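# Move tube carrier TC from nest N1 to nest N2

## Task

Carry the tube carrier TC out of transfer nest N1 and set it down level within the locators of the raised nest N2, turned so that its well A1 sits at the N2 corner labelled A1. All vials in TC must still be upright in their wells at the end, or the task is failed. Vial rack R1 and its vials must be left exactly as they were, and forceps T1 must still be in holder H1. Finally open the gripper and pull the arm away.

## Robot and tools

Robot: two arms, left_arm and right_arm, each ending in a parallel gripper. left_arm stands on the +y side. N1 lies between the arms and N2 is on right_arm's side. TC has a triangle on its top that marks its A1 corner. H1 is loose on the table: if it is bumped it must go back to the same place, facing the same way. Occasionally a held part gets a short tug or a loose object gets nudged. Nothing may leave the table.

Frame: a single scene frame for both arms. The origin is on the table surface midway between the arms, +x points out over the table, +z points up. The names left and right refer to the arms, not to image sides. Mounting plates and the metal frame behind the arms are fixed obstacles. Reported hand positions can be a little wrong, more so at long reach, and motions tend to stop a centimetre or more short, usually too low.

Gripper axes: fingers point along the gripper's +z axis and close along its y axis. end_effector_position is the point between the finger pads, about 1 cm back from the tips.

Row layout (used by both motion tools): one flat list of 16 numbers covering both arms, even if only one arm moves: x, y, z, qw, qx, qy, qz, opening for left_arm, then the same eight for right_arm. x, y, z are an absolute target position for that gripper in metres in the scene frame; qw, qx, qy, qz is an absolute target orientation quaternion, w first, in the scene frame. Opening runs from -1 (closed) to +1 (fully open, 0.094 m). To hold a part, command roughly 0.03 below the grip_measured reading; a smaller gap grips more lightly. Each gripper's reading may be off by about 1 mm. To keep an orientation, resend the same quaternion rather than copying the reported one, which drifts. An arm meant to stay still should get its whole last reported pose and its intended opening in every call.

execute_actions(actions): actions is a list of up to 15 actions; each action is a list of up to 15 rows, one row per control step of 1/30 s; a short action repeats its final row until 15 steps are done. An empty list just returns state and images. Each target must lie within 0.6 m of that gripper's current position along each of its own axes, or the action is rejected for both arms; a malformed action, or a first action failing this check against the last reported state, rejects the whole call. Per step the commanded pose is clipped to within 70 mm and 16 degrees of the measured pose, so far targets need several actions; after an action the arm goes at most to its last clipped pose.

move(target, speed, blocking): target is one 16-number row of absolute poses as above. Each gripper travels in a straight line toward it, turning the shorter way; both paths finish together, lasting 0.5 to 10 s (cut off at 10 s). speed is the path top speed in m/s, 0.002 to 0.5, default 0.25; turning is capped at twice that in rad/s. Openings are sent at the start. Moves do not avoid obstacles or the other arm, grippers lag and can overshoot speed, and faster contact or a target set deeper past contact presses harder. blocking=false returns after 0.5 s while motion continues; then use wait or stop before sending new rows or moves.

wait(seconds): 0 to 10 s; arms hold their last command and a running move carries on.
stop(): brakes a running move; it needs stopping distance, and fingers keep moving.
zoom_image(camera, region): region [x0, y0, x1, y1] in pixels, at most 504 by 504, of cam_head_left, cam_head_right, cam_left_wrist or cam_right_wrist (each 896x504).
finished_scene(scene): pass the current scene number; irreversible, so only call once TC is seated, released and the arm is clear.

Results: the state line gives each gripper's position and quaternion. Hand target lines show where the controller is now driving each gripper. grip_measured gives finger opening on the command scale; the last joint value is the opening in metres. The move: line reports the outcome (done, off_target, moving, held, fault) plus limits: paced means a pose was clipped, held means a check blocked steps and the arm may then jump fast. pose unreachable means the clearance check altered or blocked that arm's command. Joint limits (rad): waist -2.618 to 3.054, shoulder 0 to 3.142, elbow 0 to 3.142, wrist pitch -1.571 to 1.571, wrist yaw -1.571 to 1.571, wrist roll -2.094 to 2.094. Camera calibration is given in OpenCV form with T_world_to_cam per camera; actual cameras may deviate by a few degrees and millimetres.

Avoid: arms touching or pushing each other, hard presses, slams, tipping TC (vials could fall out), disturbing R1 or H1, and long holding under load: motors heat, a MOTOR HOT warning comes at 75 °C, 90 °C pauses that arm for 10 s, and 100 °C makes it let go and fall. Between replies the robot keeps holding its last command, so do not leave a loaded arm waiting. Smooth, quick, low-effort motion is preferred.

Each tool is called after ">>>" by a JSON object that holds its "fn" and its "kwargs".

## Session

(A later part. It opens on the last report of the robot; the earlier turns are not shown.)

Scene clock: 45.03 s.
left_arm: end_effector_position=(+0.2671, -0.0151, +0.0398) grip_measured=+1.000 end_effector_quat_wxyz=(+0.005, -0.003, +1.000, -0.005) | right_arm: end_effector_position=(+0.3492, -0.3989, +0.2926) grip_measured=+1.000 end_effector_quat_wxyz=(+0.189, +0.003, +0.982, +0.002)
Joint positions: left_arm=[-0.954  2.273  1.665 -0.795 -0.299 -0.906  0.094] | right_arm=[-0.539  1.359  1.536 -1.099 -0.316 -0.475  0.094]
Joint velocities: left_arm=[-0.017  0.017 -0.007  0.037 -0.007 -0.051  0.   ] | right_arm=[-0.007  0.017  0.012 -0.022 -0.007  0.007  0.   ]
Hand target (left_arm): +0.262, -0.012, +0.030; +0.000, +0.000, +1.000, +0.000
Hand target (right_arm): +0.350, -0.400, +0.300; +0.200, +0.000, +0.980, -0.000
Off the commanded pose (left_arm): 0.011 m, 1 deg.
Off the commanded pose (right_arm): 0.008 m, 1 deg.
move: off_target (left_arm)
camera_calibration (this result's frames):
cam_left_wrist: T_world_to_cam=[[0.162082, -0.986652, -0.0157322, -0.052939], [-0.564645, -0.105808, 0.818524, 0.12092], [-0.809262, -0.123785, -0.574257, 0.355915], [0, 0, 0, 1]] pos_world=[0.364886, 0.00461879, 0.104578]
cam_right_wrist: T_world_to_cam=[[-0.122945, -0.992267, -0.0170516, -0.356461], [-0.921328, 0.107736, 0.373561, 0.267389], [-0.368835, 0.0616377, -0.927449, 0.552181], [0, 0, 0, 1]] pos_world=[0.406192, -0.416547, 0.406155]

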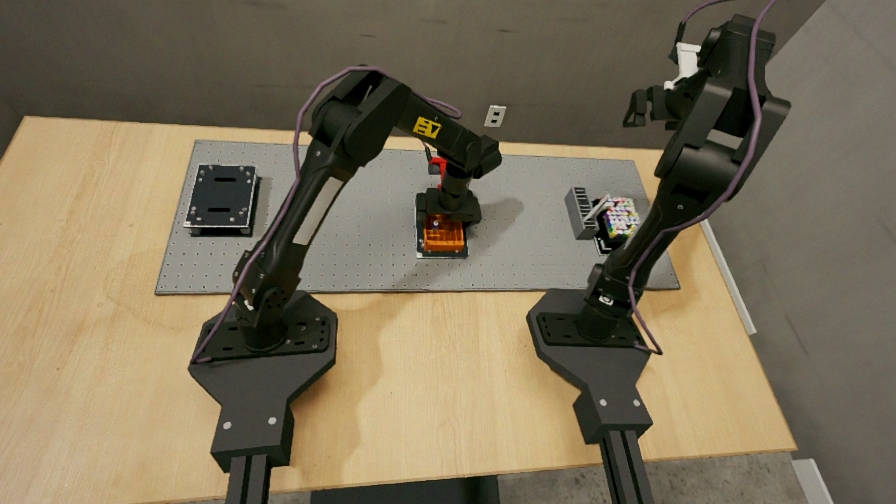

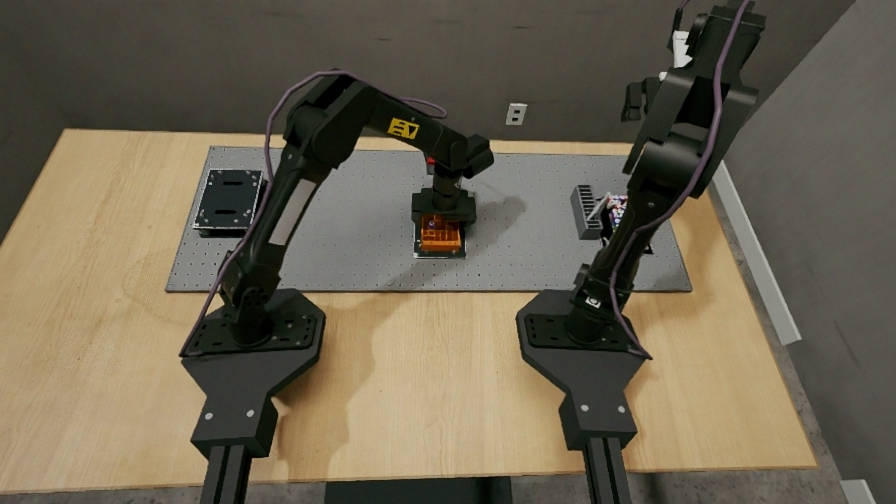

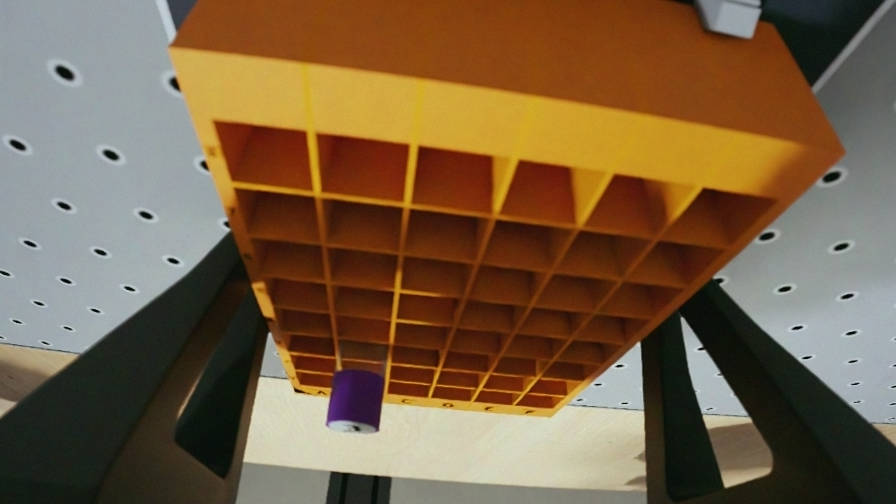

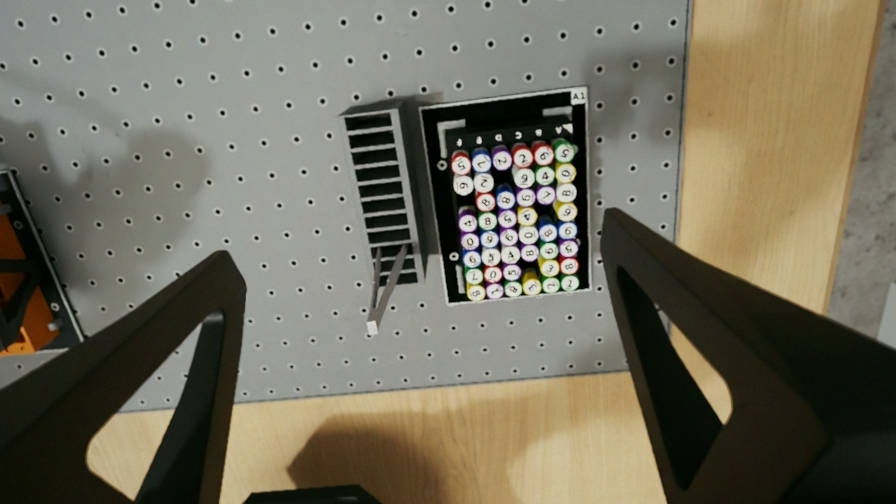

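>>> {"fn": "move", "kwargs": {"target": [0.262,-0.012,0.03,0,0,1,0,0.76,0.35,-0.4,0.3,0.2,0,0.98,0,1]}}

>>> {"fn": "move", "kwargs": {"target": [0.267,-0.013,0.17,0.01,0,1,0,0.76,0.35,-0.4,0.3,0.2,0,0.98,0,1], "speed": 0.07}}

>>> {"fn": "move", "kwargs": {"target": [0.325,0.465,0.16,0.01,0,1,0,0.76,0.35,-0.4,0.3,0.2,0,0.98,0,1], "speed": 0.13}}

>>> {"fn": "move", "kwargs": {"target": [0.325,0.465,0.115,0.015,0,1,0,0.76,0.35,-0.4,0.3,0.2,0,0.98,0,1], "speed": 0.03}}

>>> {"fn": "zoom_image", "kwargs": {"camera": "cam_head_right", "region": [170, 130, 300, 260]}}

Scene clock: 56.20 s.
left_arm: end_effector_position=(+0.2667, -0.0111, +0.0394) grip_measured=+0.803 end_effector_quat_wxyz=(+0.002, -0.002, +1.000, +0.002) | right_arm: end_effector_position=(+0.3492, -0.3989, +0.2926) grip_measured=+1.000 end_effector_quat_wxyz=(+0.189, +0.003, +0.982, +0.002)
Joint positions: left_arm=[-0.951  2.273  1.665 -0.809 -0.303 -0.906  0.085] | right_arm=[-0.539  1.359  1.536 -1.099 -0.316 -0.475  0.094]
Joint velocities: left_arm=[-0.002 -0.027 -0.012 -0.037 -0.007 -0.081 -0.001] | right_arm=[-0.007  0.012  0.007  0.022  0.051 -0.022  0.   ]
Hand target (left_arm): +0.262, -0.012, +0.030; -0.000, +0.000, +1.000, +0.000
Hand target (right_arm): +0.350, -0.400, +0.300; +0.200, +0.000, +0.980, -0.000
Off the commanded pose (left_arm): 0.011 m, 0 deg.
Off the commanded pose (right_arm): 0.008 m, 1 deg.
move: off_target (left_arm)
camera_calibration (this result's frames):
cam_left_wrist: T_world_to_cam=[[0.16061, -0.986564, -0.0299378, -0.0480206], [-0.560867, -0.116182, 0.819713, 0.120253], [-0.812177, -0.114863, -0.571991, 0.356603], [0, 0, 0, 1]] pos_world=[0.364783, 0.00755644, 0.103963]
cam_right_wrist: T_world_to_cam=[[-0.122945, -0.992267, -0.0170516, -0.356461], [-0.921328, 0.107736, 0.373561, 0.267389], [-0.368835, 0.0616377, -0.927449, 0.552181], [0, 0, 0, 1]] pos_world=[0.406192, -0.416547, 0.406155]

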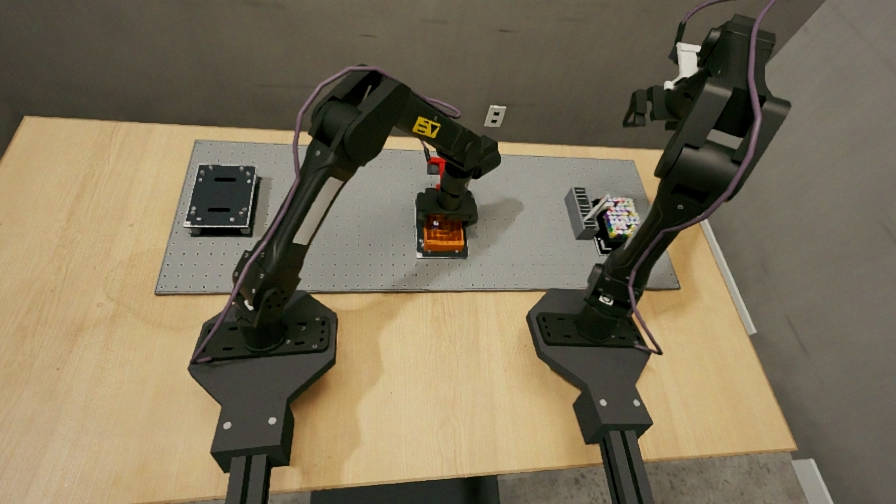

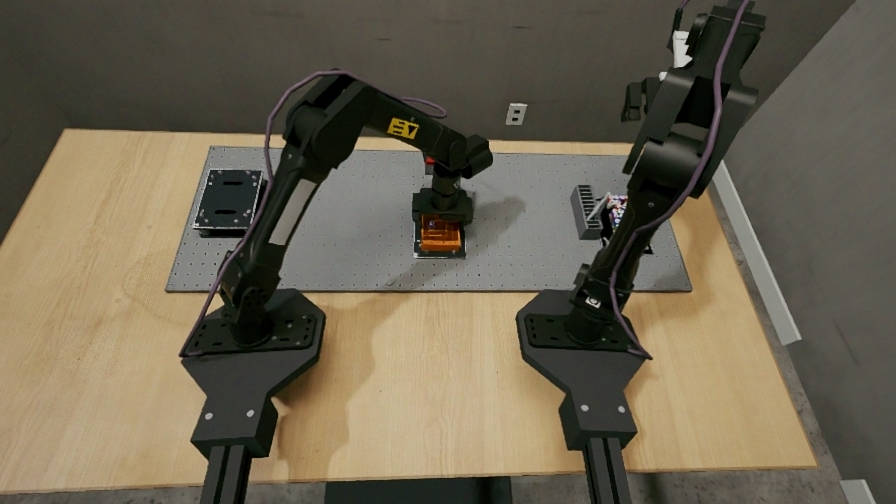

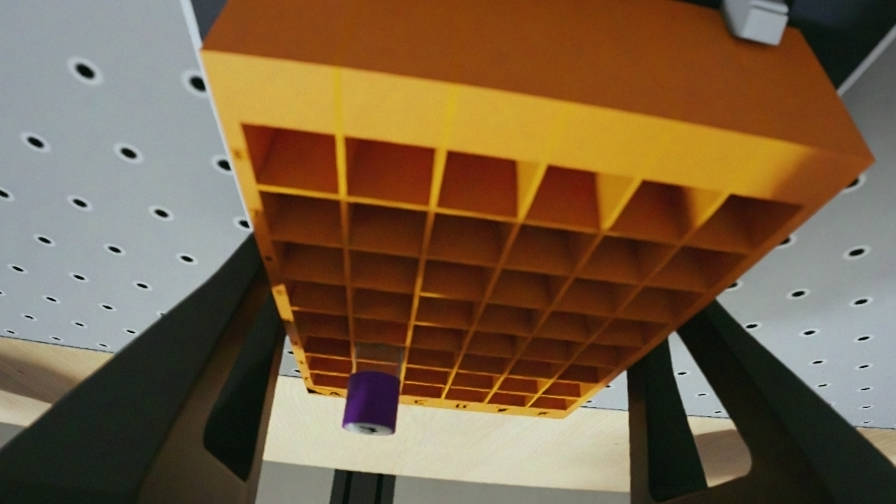

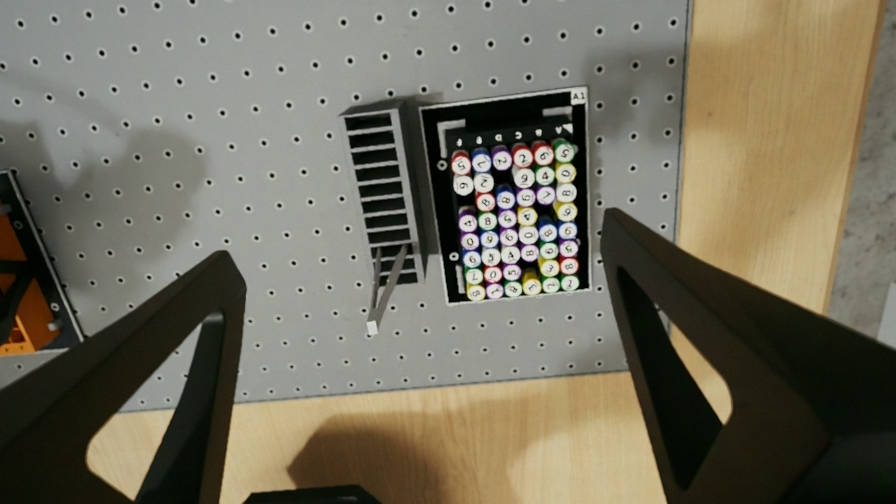

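Scene clock: 58.60 s.
left_arm: end_effector_position=(+0.2600, -0.0089, +0.1543) grip_measured=+0.803 end_effector_quat_wxyz=(-0.009, +0.000, +1.000, +0.005) | right_arm: end_effector_position=(+0.3492, -0.3989, +0.2926) grip_measured=+1.000 end_effector_quat_wxyz=(+0.189, +0.003, +0.982, +0.002)
Joint positions: left_arm=[-1.034  2.124  1.861 -1.198 -0.299 -0.993  0.085] | right_arm=[-0.539  1.359  1.536 -1.099 -0.316 -0.475  0.094]
Joint velocities: left_arm=[ 0.012 -0.012  0.007 -0.007 -0.022  0.007  0.   ] | right_arm=[ 0.002 -0.012  0.017  0.007  0.037 -0.081  0.   ]
Hand target (left_arm): +0.265, -0.011, +0.170; +0.009, -0.000, +1.000, -0.002
Hand target (right_arm): +0.350, -0.400, +0.300; +0.200, +0.000, +0.980, -0.000
Off the commanded pose (left_arm): 0.018 m, 2 deg.
Off the commanded pose (right_arm): 0.008 m, 1 deg.
move: off_target (left_arm)
camera_calibration (this result's frames):
cam_left_wrist: T_world_to_cam=[[0.154517, -0.987238, -0.0385345, -0.0384302], [-0.542962, -0.117437, 0.831505, 0.0160244], [-0.825419, -0.107559, -0.554179, 0.417921], [0, 0, 0, 1]] pos_world=[0.359599, 0.00889311, 0.216797]
cam_right_wrist: T_world_to_cam=[[-0.122945, -0.992267, -0.0170516, -0.356461], [-0.921328, 0.107736, 0.373561, 0.267389], [-0.368835, 0.0616377, -0.927449, 0.552181], [0, 0, 0, 1]] pos_world=[0.406192, -0.416547, 0.406155]

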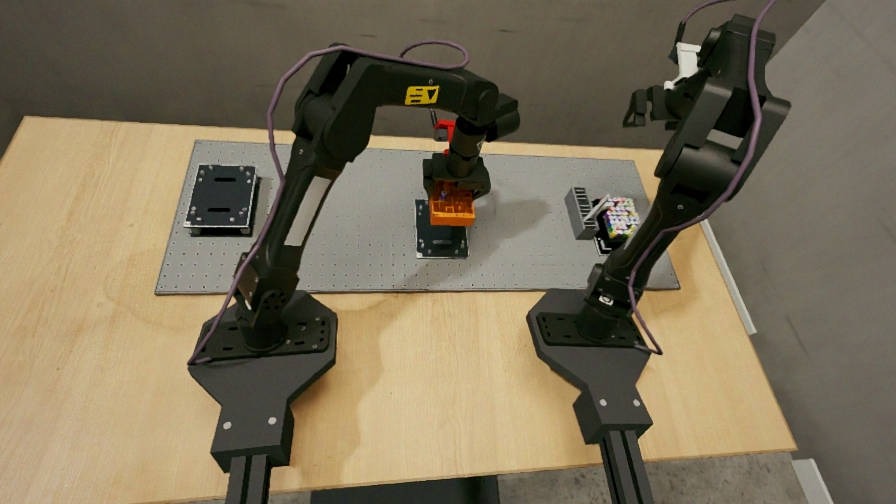

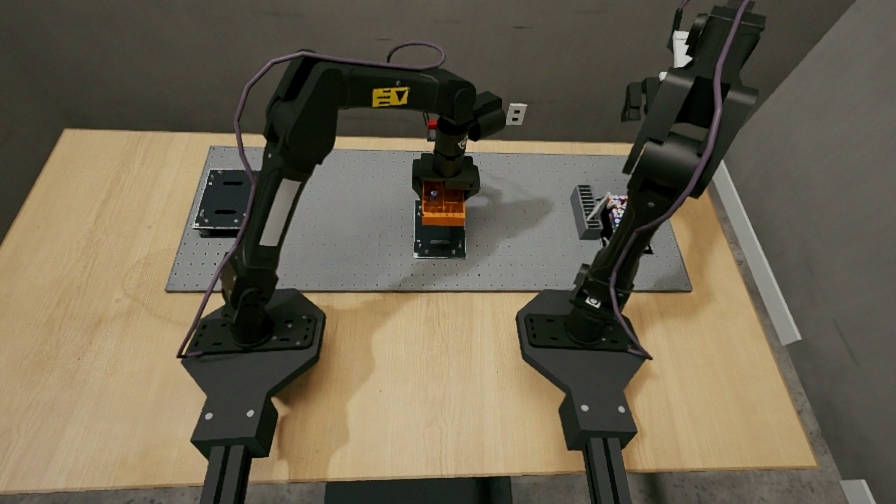

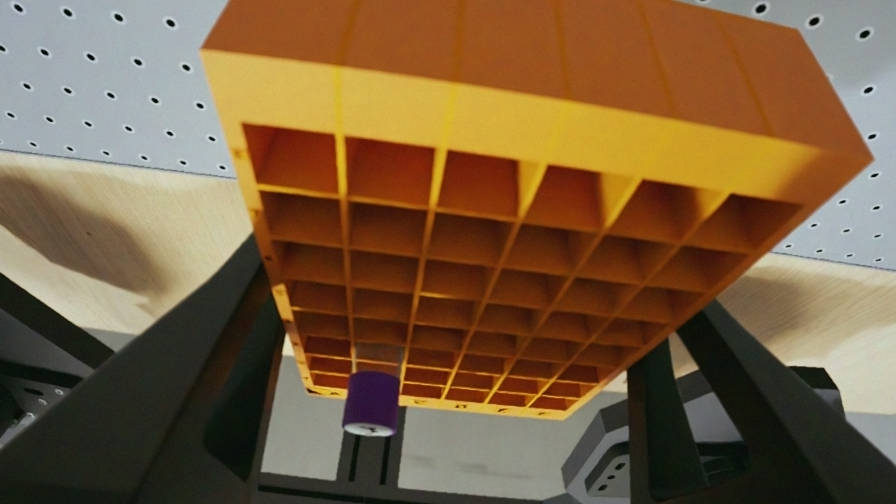

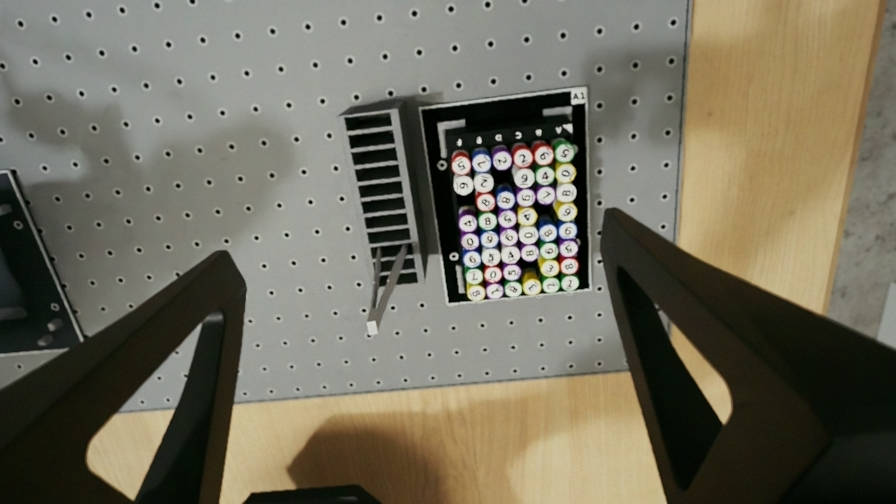

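Scene clock: 62.80 s.
left_arm: end_effector_position=(+0.3197, +0.4711, +0.1535) grip_measured=+0.803 end_effector_quat_wxyz=(-0.000, +0.003, +1.000, +0.025) | right_arm: end_effector_position=(+0.3492, -0.3989, +0.2926) grip_measured=+1.000 end_effector_quat_wxyz=(+0.189, +0.003, +0.982, +0.002)
Joint positions: left_arm=[ 0.378  1.579  1.325 -0.972  0.025  0.398  0.085] | right_arm=[-0.539  1.359  1.536 -1.099 -0.316 -0.475  0.094]
Joint velocities: left_arm=[-0.007  0.007  0.007  0.066  0.022 -0.022  0.   ] | right_arm=[-0.007 -0.012  0.007 -0.007  0.051  0.022  0.   ]
Hand target (left_arm): +0.328, +0.472, +0.159; +0.009, +0.006, +1.000, +0.021
Hand target (right_arm): +0.350, -0.400, +0.300; +0.200, +0.000, +0.980, -0.000
Off the commanded pose (left_arm): 0.010 m, 3 deg.
Off the commanded pose (right_arm): 0.008 m, 1 deg.
move: off_target (left_arm)
camera_calibration (this result's frames):
cam_left_wrist: T_world_to_cam=[[0.14915, -0.985837, -0.0766788, 0.433057], [-0.557832, -0.147917, 0.816666, 0.12694], [-0.816442, -0.079032, -0.571993, 0.504822], [0, 0, 0, 1]] pos_world=[0.418379, 0.485598, 0.218293]
cam_right_wrist: T_world_to_cam=[[-0.122945, -0.992267, -0.0170516, -0.356461], [-0.921328, 0.107736, 0.373561, 0.267389], [-0.368835, 0.0616377, -0.927449, 0.552181], [0, 0, 0, 1]] pos_world=[0.406192, -0.416547, 0.406155]

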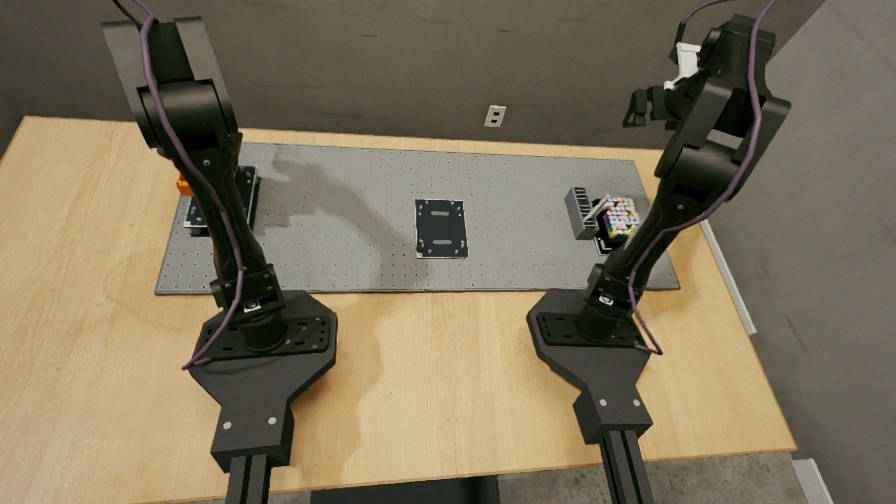

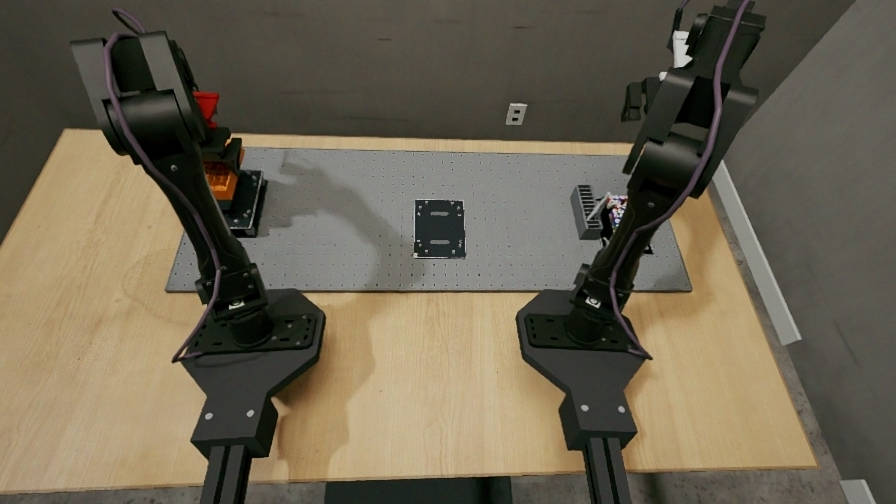

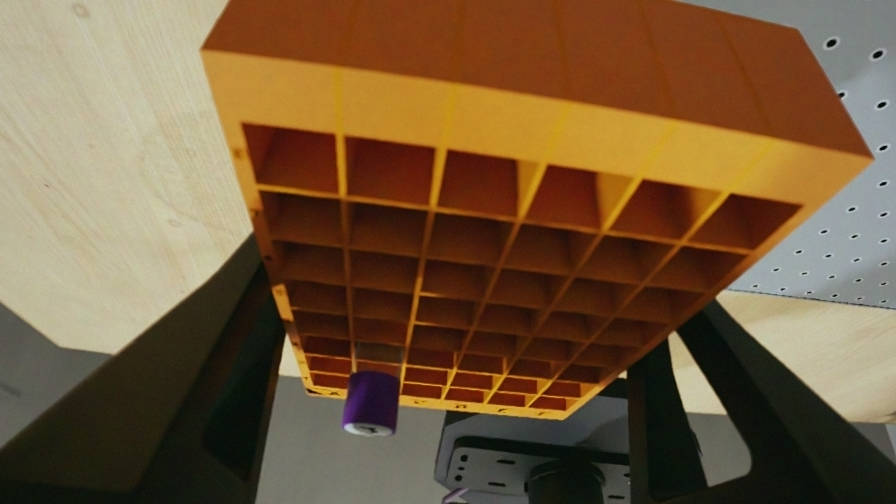

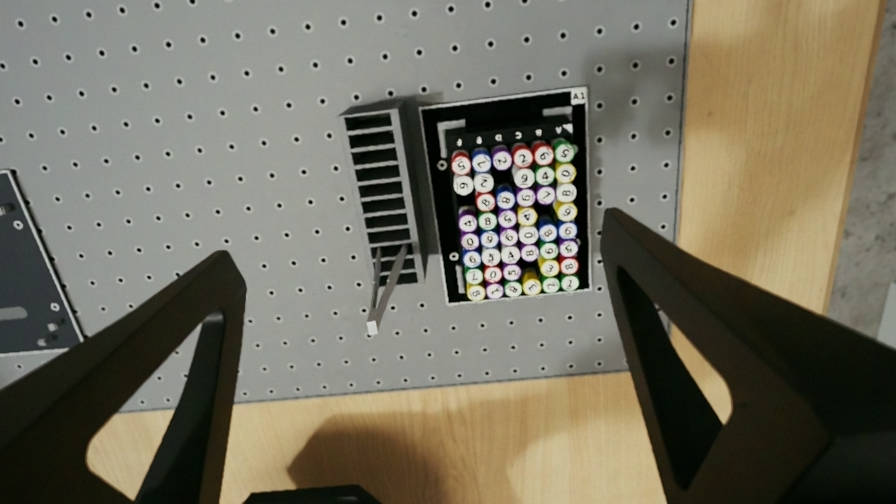

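Scene clock: 64.43 s.
left_arm: end_effector_position=(+0.3241, +0.4678, +0.1201) grip_measured=+0.803 end_effector_quat_wxyz=(+0.009, +0.002, +1.000, +0.008) | right_arm: end_effector_position=(+0.3492, -0.3989, +0.2926) grip_measured=+1.000 end_effector_quat_wxyz=(+0.189, +0.003, +0.982, +0.002)
Joint positions: left_arm=[ 0.378  1.634  1.259 -0.847  0.065  0.395  0.085] | right_arm=[-0.539  1.359  1.536 -1.099 -0.316 -0.475  0.094]
Joint velocities: left_arm=[ 0.027  0.002 -0.022 -0.022 -0.007  0.022 -0.001] | right_arm=[-0.007 -0.007 -0.017 -0.022 -0.081  0.007  0.   ]
Hand target (left_arm): +0.325, +0.465, +0.115; +0.014, +0.000, +1.000, -0.000
Hand target (right_arm): +0.350, -0.400, +0.300; +0.200, +0.000, +0.980, -0.000
Off the commanded pose (left_arm): 0.006 m, 1 deg.
Off the commanded pose (right_arm): 0.008 m, 1 deg.
move: done
camera_calibration (this result's frames):
cam_left_wrist: T_world_to_cam=[[0.152137, -0.987583, -0.0391615, 0.421998], [-0.573094, -0.120428, 0.810592, 0.148944], [-0.805244, -0.100878, -0.5843, 0.497162], [0, 0, 0, 1]] pos_world=[0.421494, 0.484848, 0.186285]
cam_right_wrist: T_world_to_cam=[[-0.122945, -0.992267, -0.0170516, -0.356461], [-0.921328, 0.107736, 0.373561, 0.267389], [-0.368835, 0.0616377, -0.927449, 0.552181], [0, 0, 0, 1]] pos_world=[0.406192, -0.416547, 0.406155]

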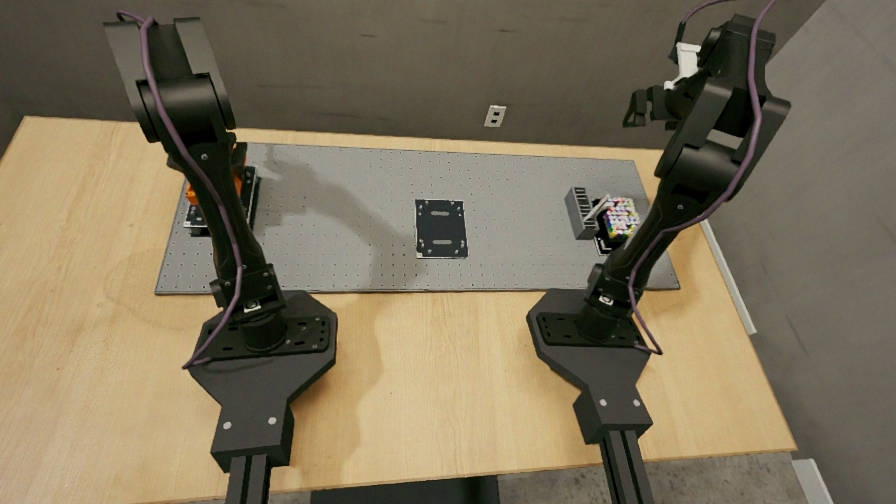

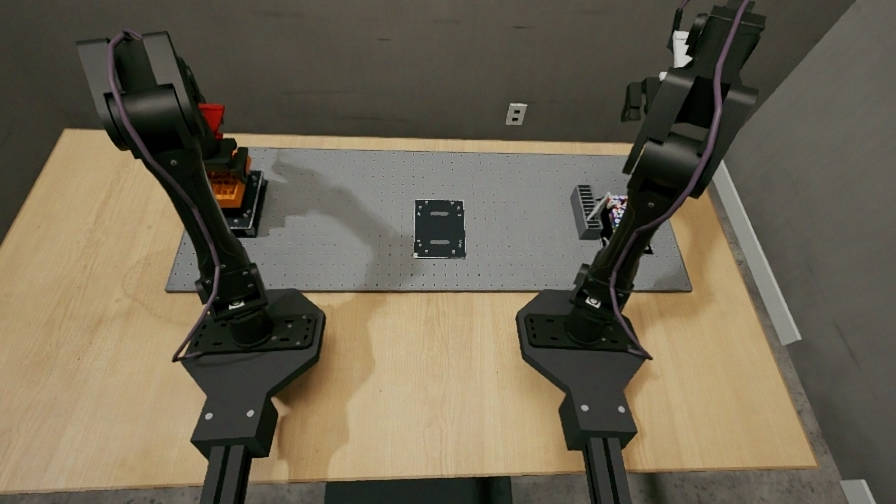

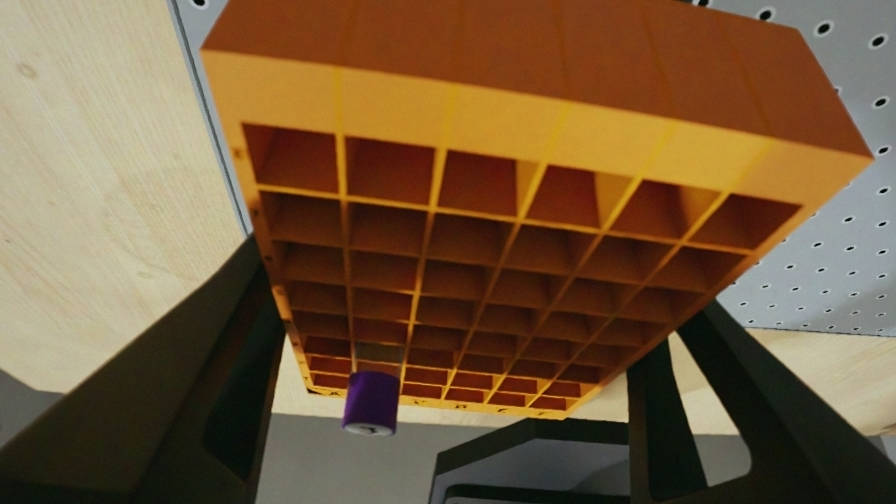

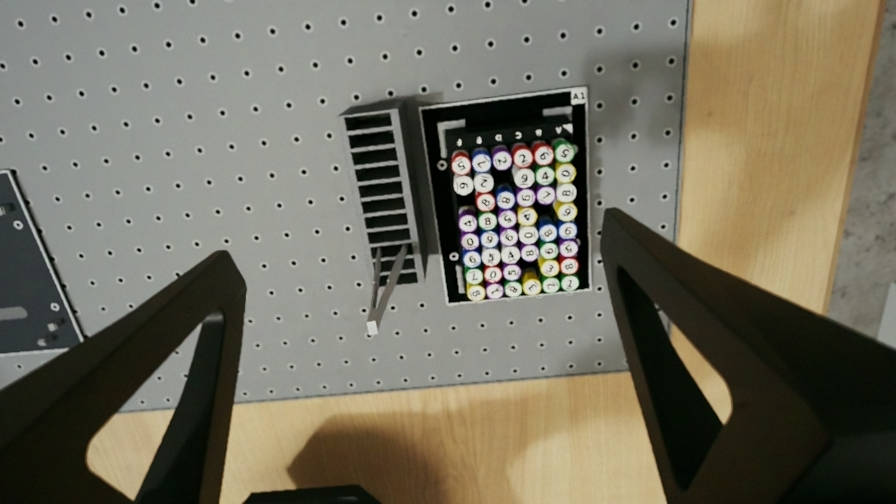

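Region (170, 130, 300, 260) of cam_head_right's 896x504 image, scaled by 3.877, with more detail than that image has.

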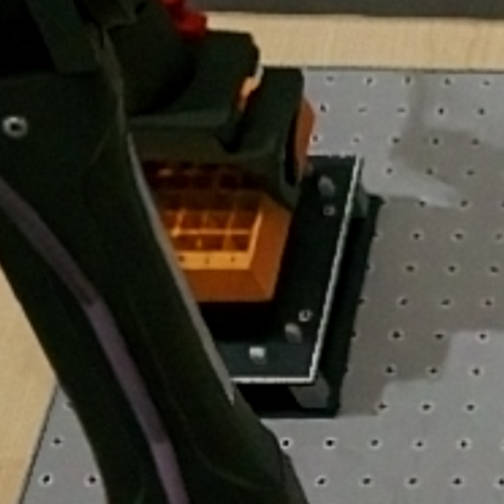

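>>> {"fn": "move", "kwargs": {"target": [0.31,0.471,0.098,0.005,0,1,0,0.76,0.35,-0.4,0.3,0.2,0,0.98,0,1], "speed": 0.02}}

>>> {"fn": "zoom_image", "kwargs": {"camera": "cam_head_right", "region": [170, 130, 300, 260]}}

>>> {"fn": "zoom_image", "kwargs": {"camera": "cam_head_left", "region": [160, 130, 290, 260]}}

Scene clock: 80.43 s.
left_arm: end_effector_position=(+0.3109, +0.4712, +0.1028) grip_measured=+0.803 end_effector_quat_wxyz=(+0.001, +0.002, +1.000, +0.007) | right_arm: end_effector_position=(+0.3492, -0.3989, +0.2926) grip_measured=+1.000 end_effector_quat_wxyz=(+0.189, +0.003, +0.982, +0.002)
Joint positions: left_arm=[ 0.397  1.644  1.194 -0.789  0.066  0.413  0.085] | right_arm=[-0.539  1.359  1.536 -1.099 -0.316 -0.475  0.094]
Joint velocities: left_arm=[-0.002 -0.022 -0.022  0.007  0.051  0.051  0.001] | right_arm=[-0.007  0.002 -0.002  0.022 -0.051  0.095  0.   ]
Hand target (left_arm): +0.310, +0.471, +0.098; +0.004, +0.000, +1.000, +0.000
Hand target (right_arm): +0.350, -0.400, +0.300; +0.200, +0.000, +0.980, -0.000
Off the commanded pose (left_arm): 0.005 m, 1 deg.
Off the commanded pose (right_arm): 0.008 m, 1 deg.
move: done
camera_calibration (this result's frames):
cam_left_wrist: T_world_to_cam=[[0.152458, -0.98749, -0.0402503, 0.426667], [-0.558747, -0.119715, 0.820653, 0.14999], [-0.815205, -0.102626, -0.570008, 0.479195], [0, 0, 0, 1]] pos_world=[0.4094, 0.488463, 0.167229]
cam_right_wrist: T_world_to_cam=[[-0.122945, -0.992267, -0.0170516, -0.356461], [-0.921328, 0.107736, 0.373561, 0.267389], [-0.368835, 0.0616377, -0.927449, 0.552181], [0, 0, 0, 1]] pos_world=[0.406192, -0.416547, 0.406155]

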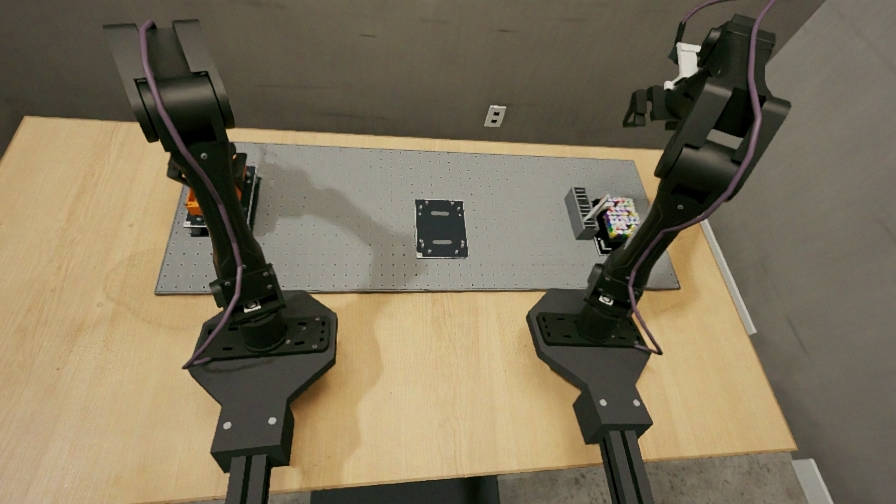

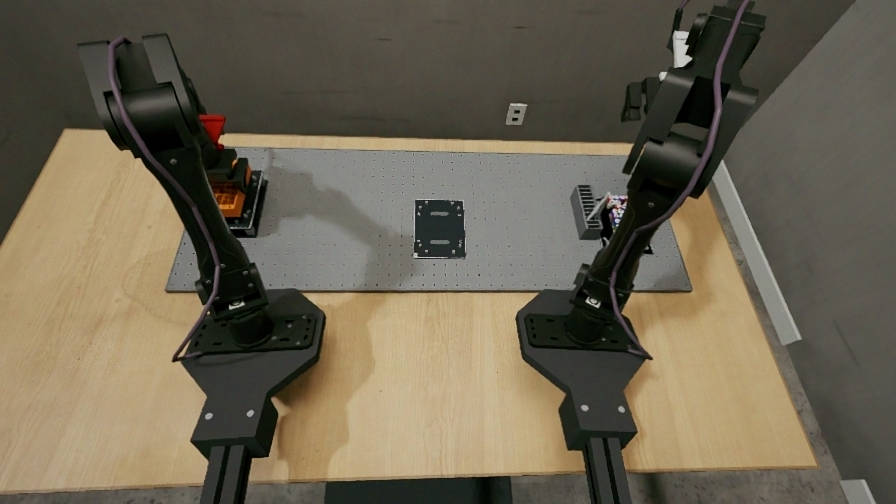

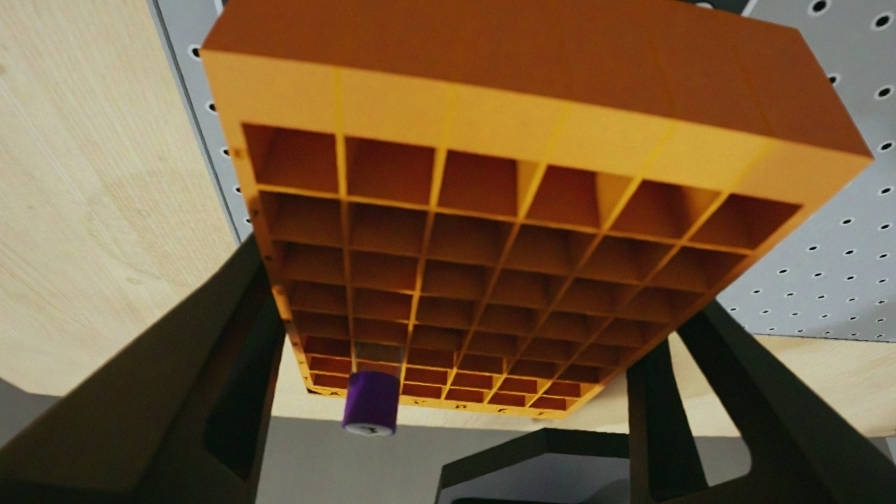

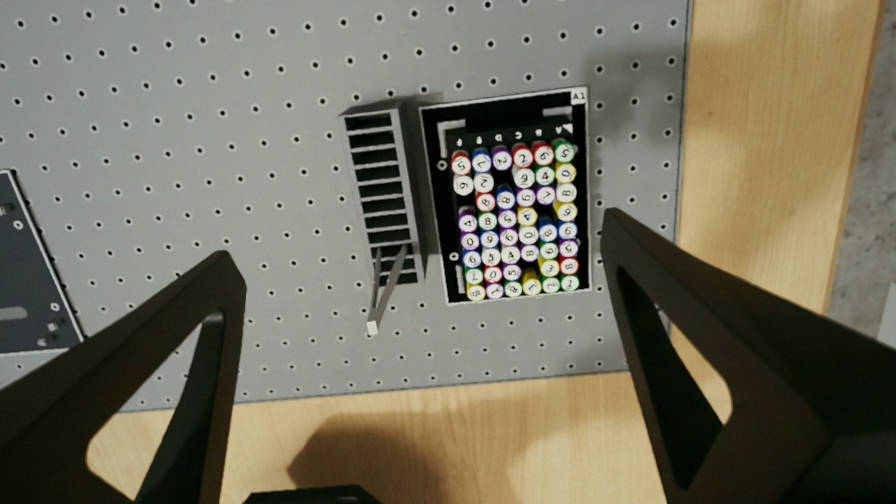

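Region (170, 130, 300, 260) of cam_head_right's 896x504 image, scaled by 3.877, with more detail than that image has.

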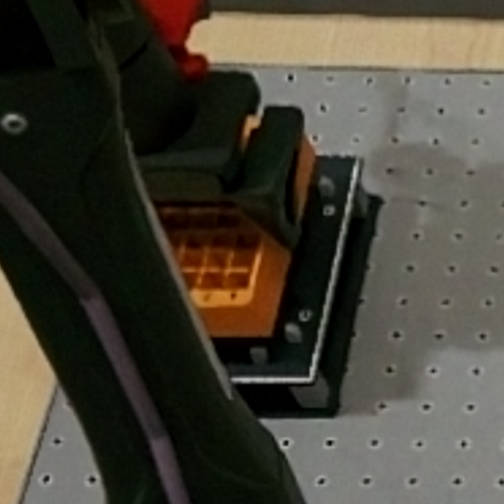

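Region (160, 130, 290, 260) of cam_head_left's 896x504 image, scaled by 3.877, with more detail than that image has.

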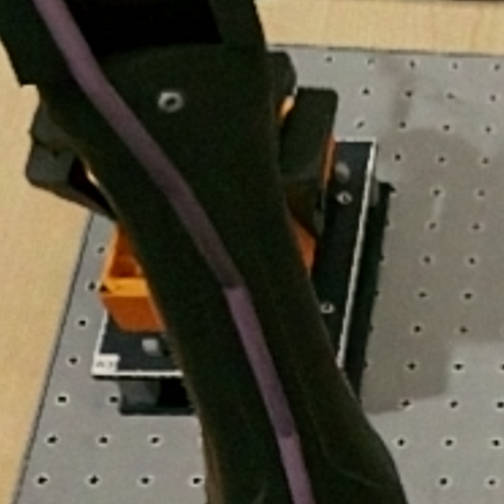

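>>> {"fn": "move", "kwargs": {"target": [0.316,0.469,0.088,0.005,0,1,0,0.76,0.35,-0.4,0.3,0.2,0,0.98,0,1], "speed": 0.01}}

>>> {"fn": "zoom_image", "kwargs": {"camera": "cam_head_right", "region": [170, 130, 300, 260]}}

>>> {"fn": "zoom_image", "kwargs": {"camera": "cam_head_left", "region": [160, 130, 290, 260]}}

Scene clock: 95.30 s.
left_arm: end_effector_position=(+0.3132, +0.4731, +0.0927) grip_measured=+0.803 end_effector_quat_wxyz=(-0.001, -0.001, +1.000, +0.006) | right_arm: end_effector_position=(+0.3492, -0.3989, +0.2926) grip_measured=+1.000 end_effector_quat_wxyz=(+0.189, +0.003, +0.982, +0.002)
Joint positions: left_arm=[ 0.397  1.676  1.194 -0.76   0.066  0.408  0.085] | right_arm=[-0.539  1.359  1.536 -1.099 -0.316 -0.475  0.094]
Joint velocities: left_arm=[-0.007 -0.002 -0.007  0.037  0.051  0.066  0.   ] | right_arm=[-0.007 -0.007  0.027  0.007 -0.022 -0.022  0.   ]
Hand target (left_arm): +0.316, +0.469, +0.088; +0.005, -0.000, +1.000, -0.000
Hand target (right_arm): +0.350, -0.400, +0.300; +0.200, +0.000, +0.980, -0.000
Off the commanded pose (left_arm): 0.007 m, 1 deg.
Off the commanded pose (right_arm): 0.008 m, 1 deg.
move: done
camera_calibration (this result's frames):
cam_left_wrist: T_world_to_cam=[[0.158218, -0.986611, -0.0395683, 0.425463], [-0.556088, -0.122148, 0.822099, 0.15998], [-0.815925, -0.108068, -0.567968, 0.478061], [0, 0, 0, 1]] pos_world=[0.411709, 0.49097, 0.156839]
cam_right_wrist: T_world_to_cam=[[-0.122945, -0.992267, -0.0170516, -0.356461], [-0.921328, 0.107736, 0.373561, 0.267389], [-0.368835, 0.0616377, -0.927449, 0.552181], [0, 0, 0, 1]] pos_world=[0.406192, -0.416547, 0.406155]

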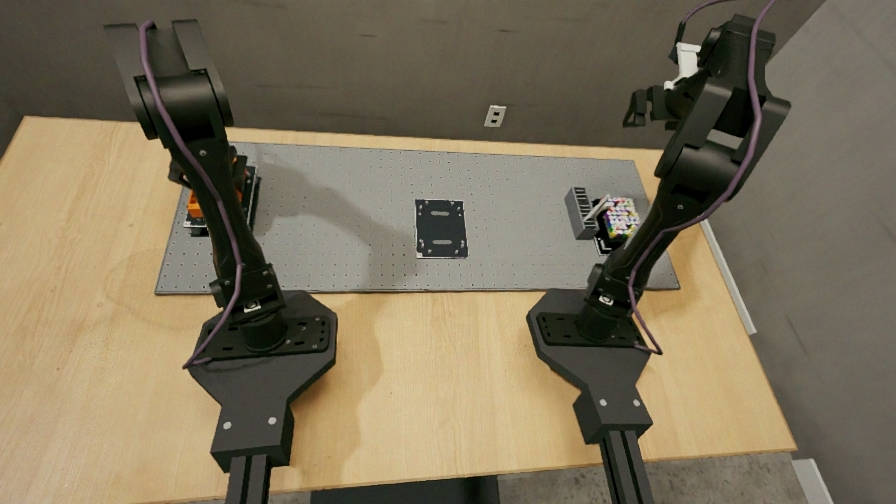

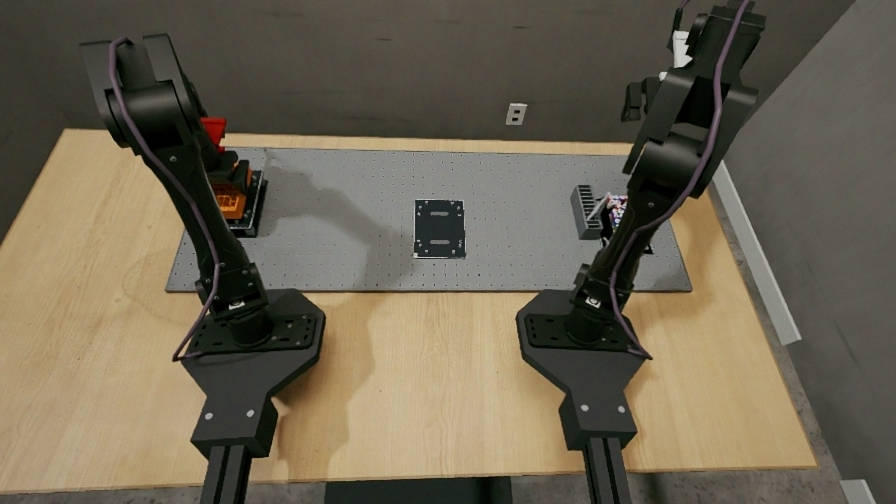

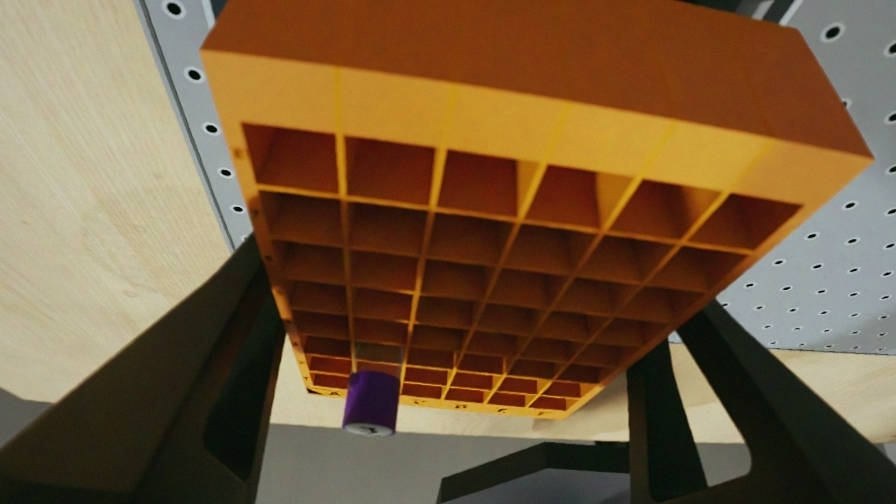

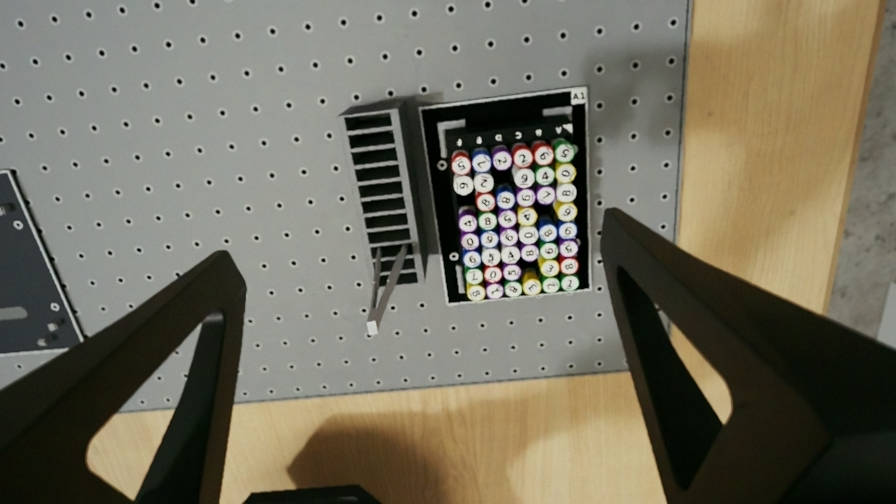

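Region (170, 130, 300, 260) of cam_head_right's 896x504 image, scaled by 3.877, with more detail than that image has.

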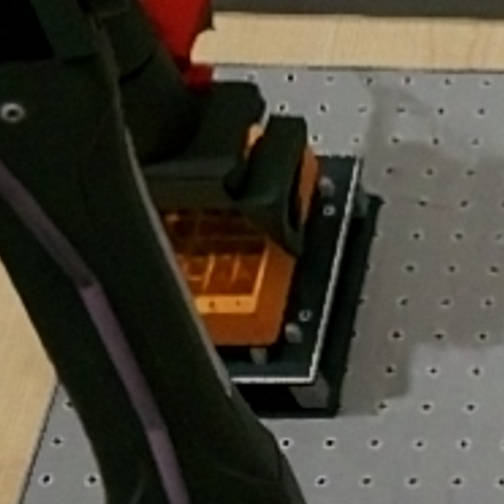

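Region (160, 130, 290, 260) of cam_head_left's 896x504 image, scaled by 3.877, with more detail than that image has.

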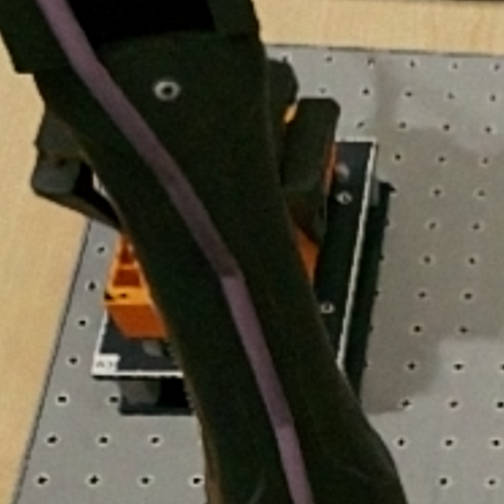

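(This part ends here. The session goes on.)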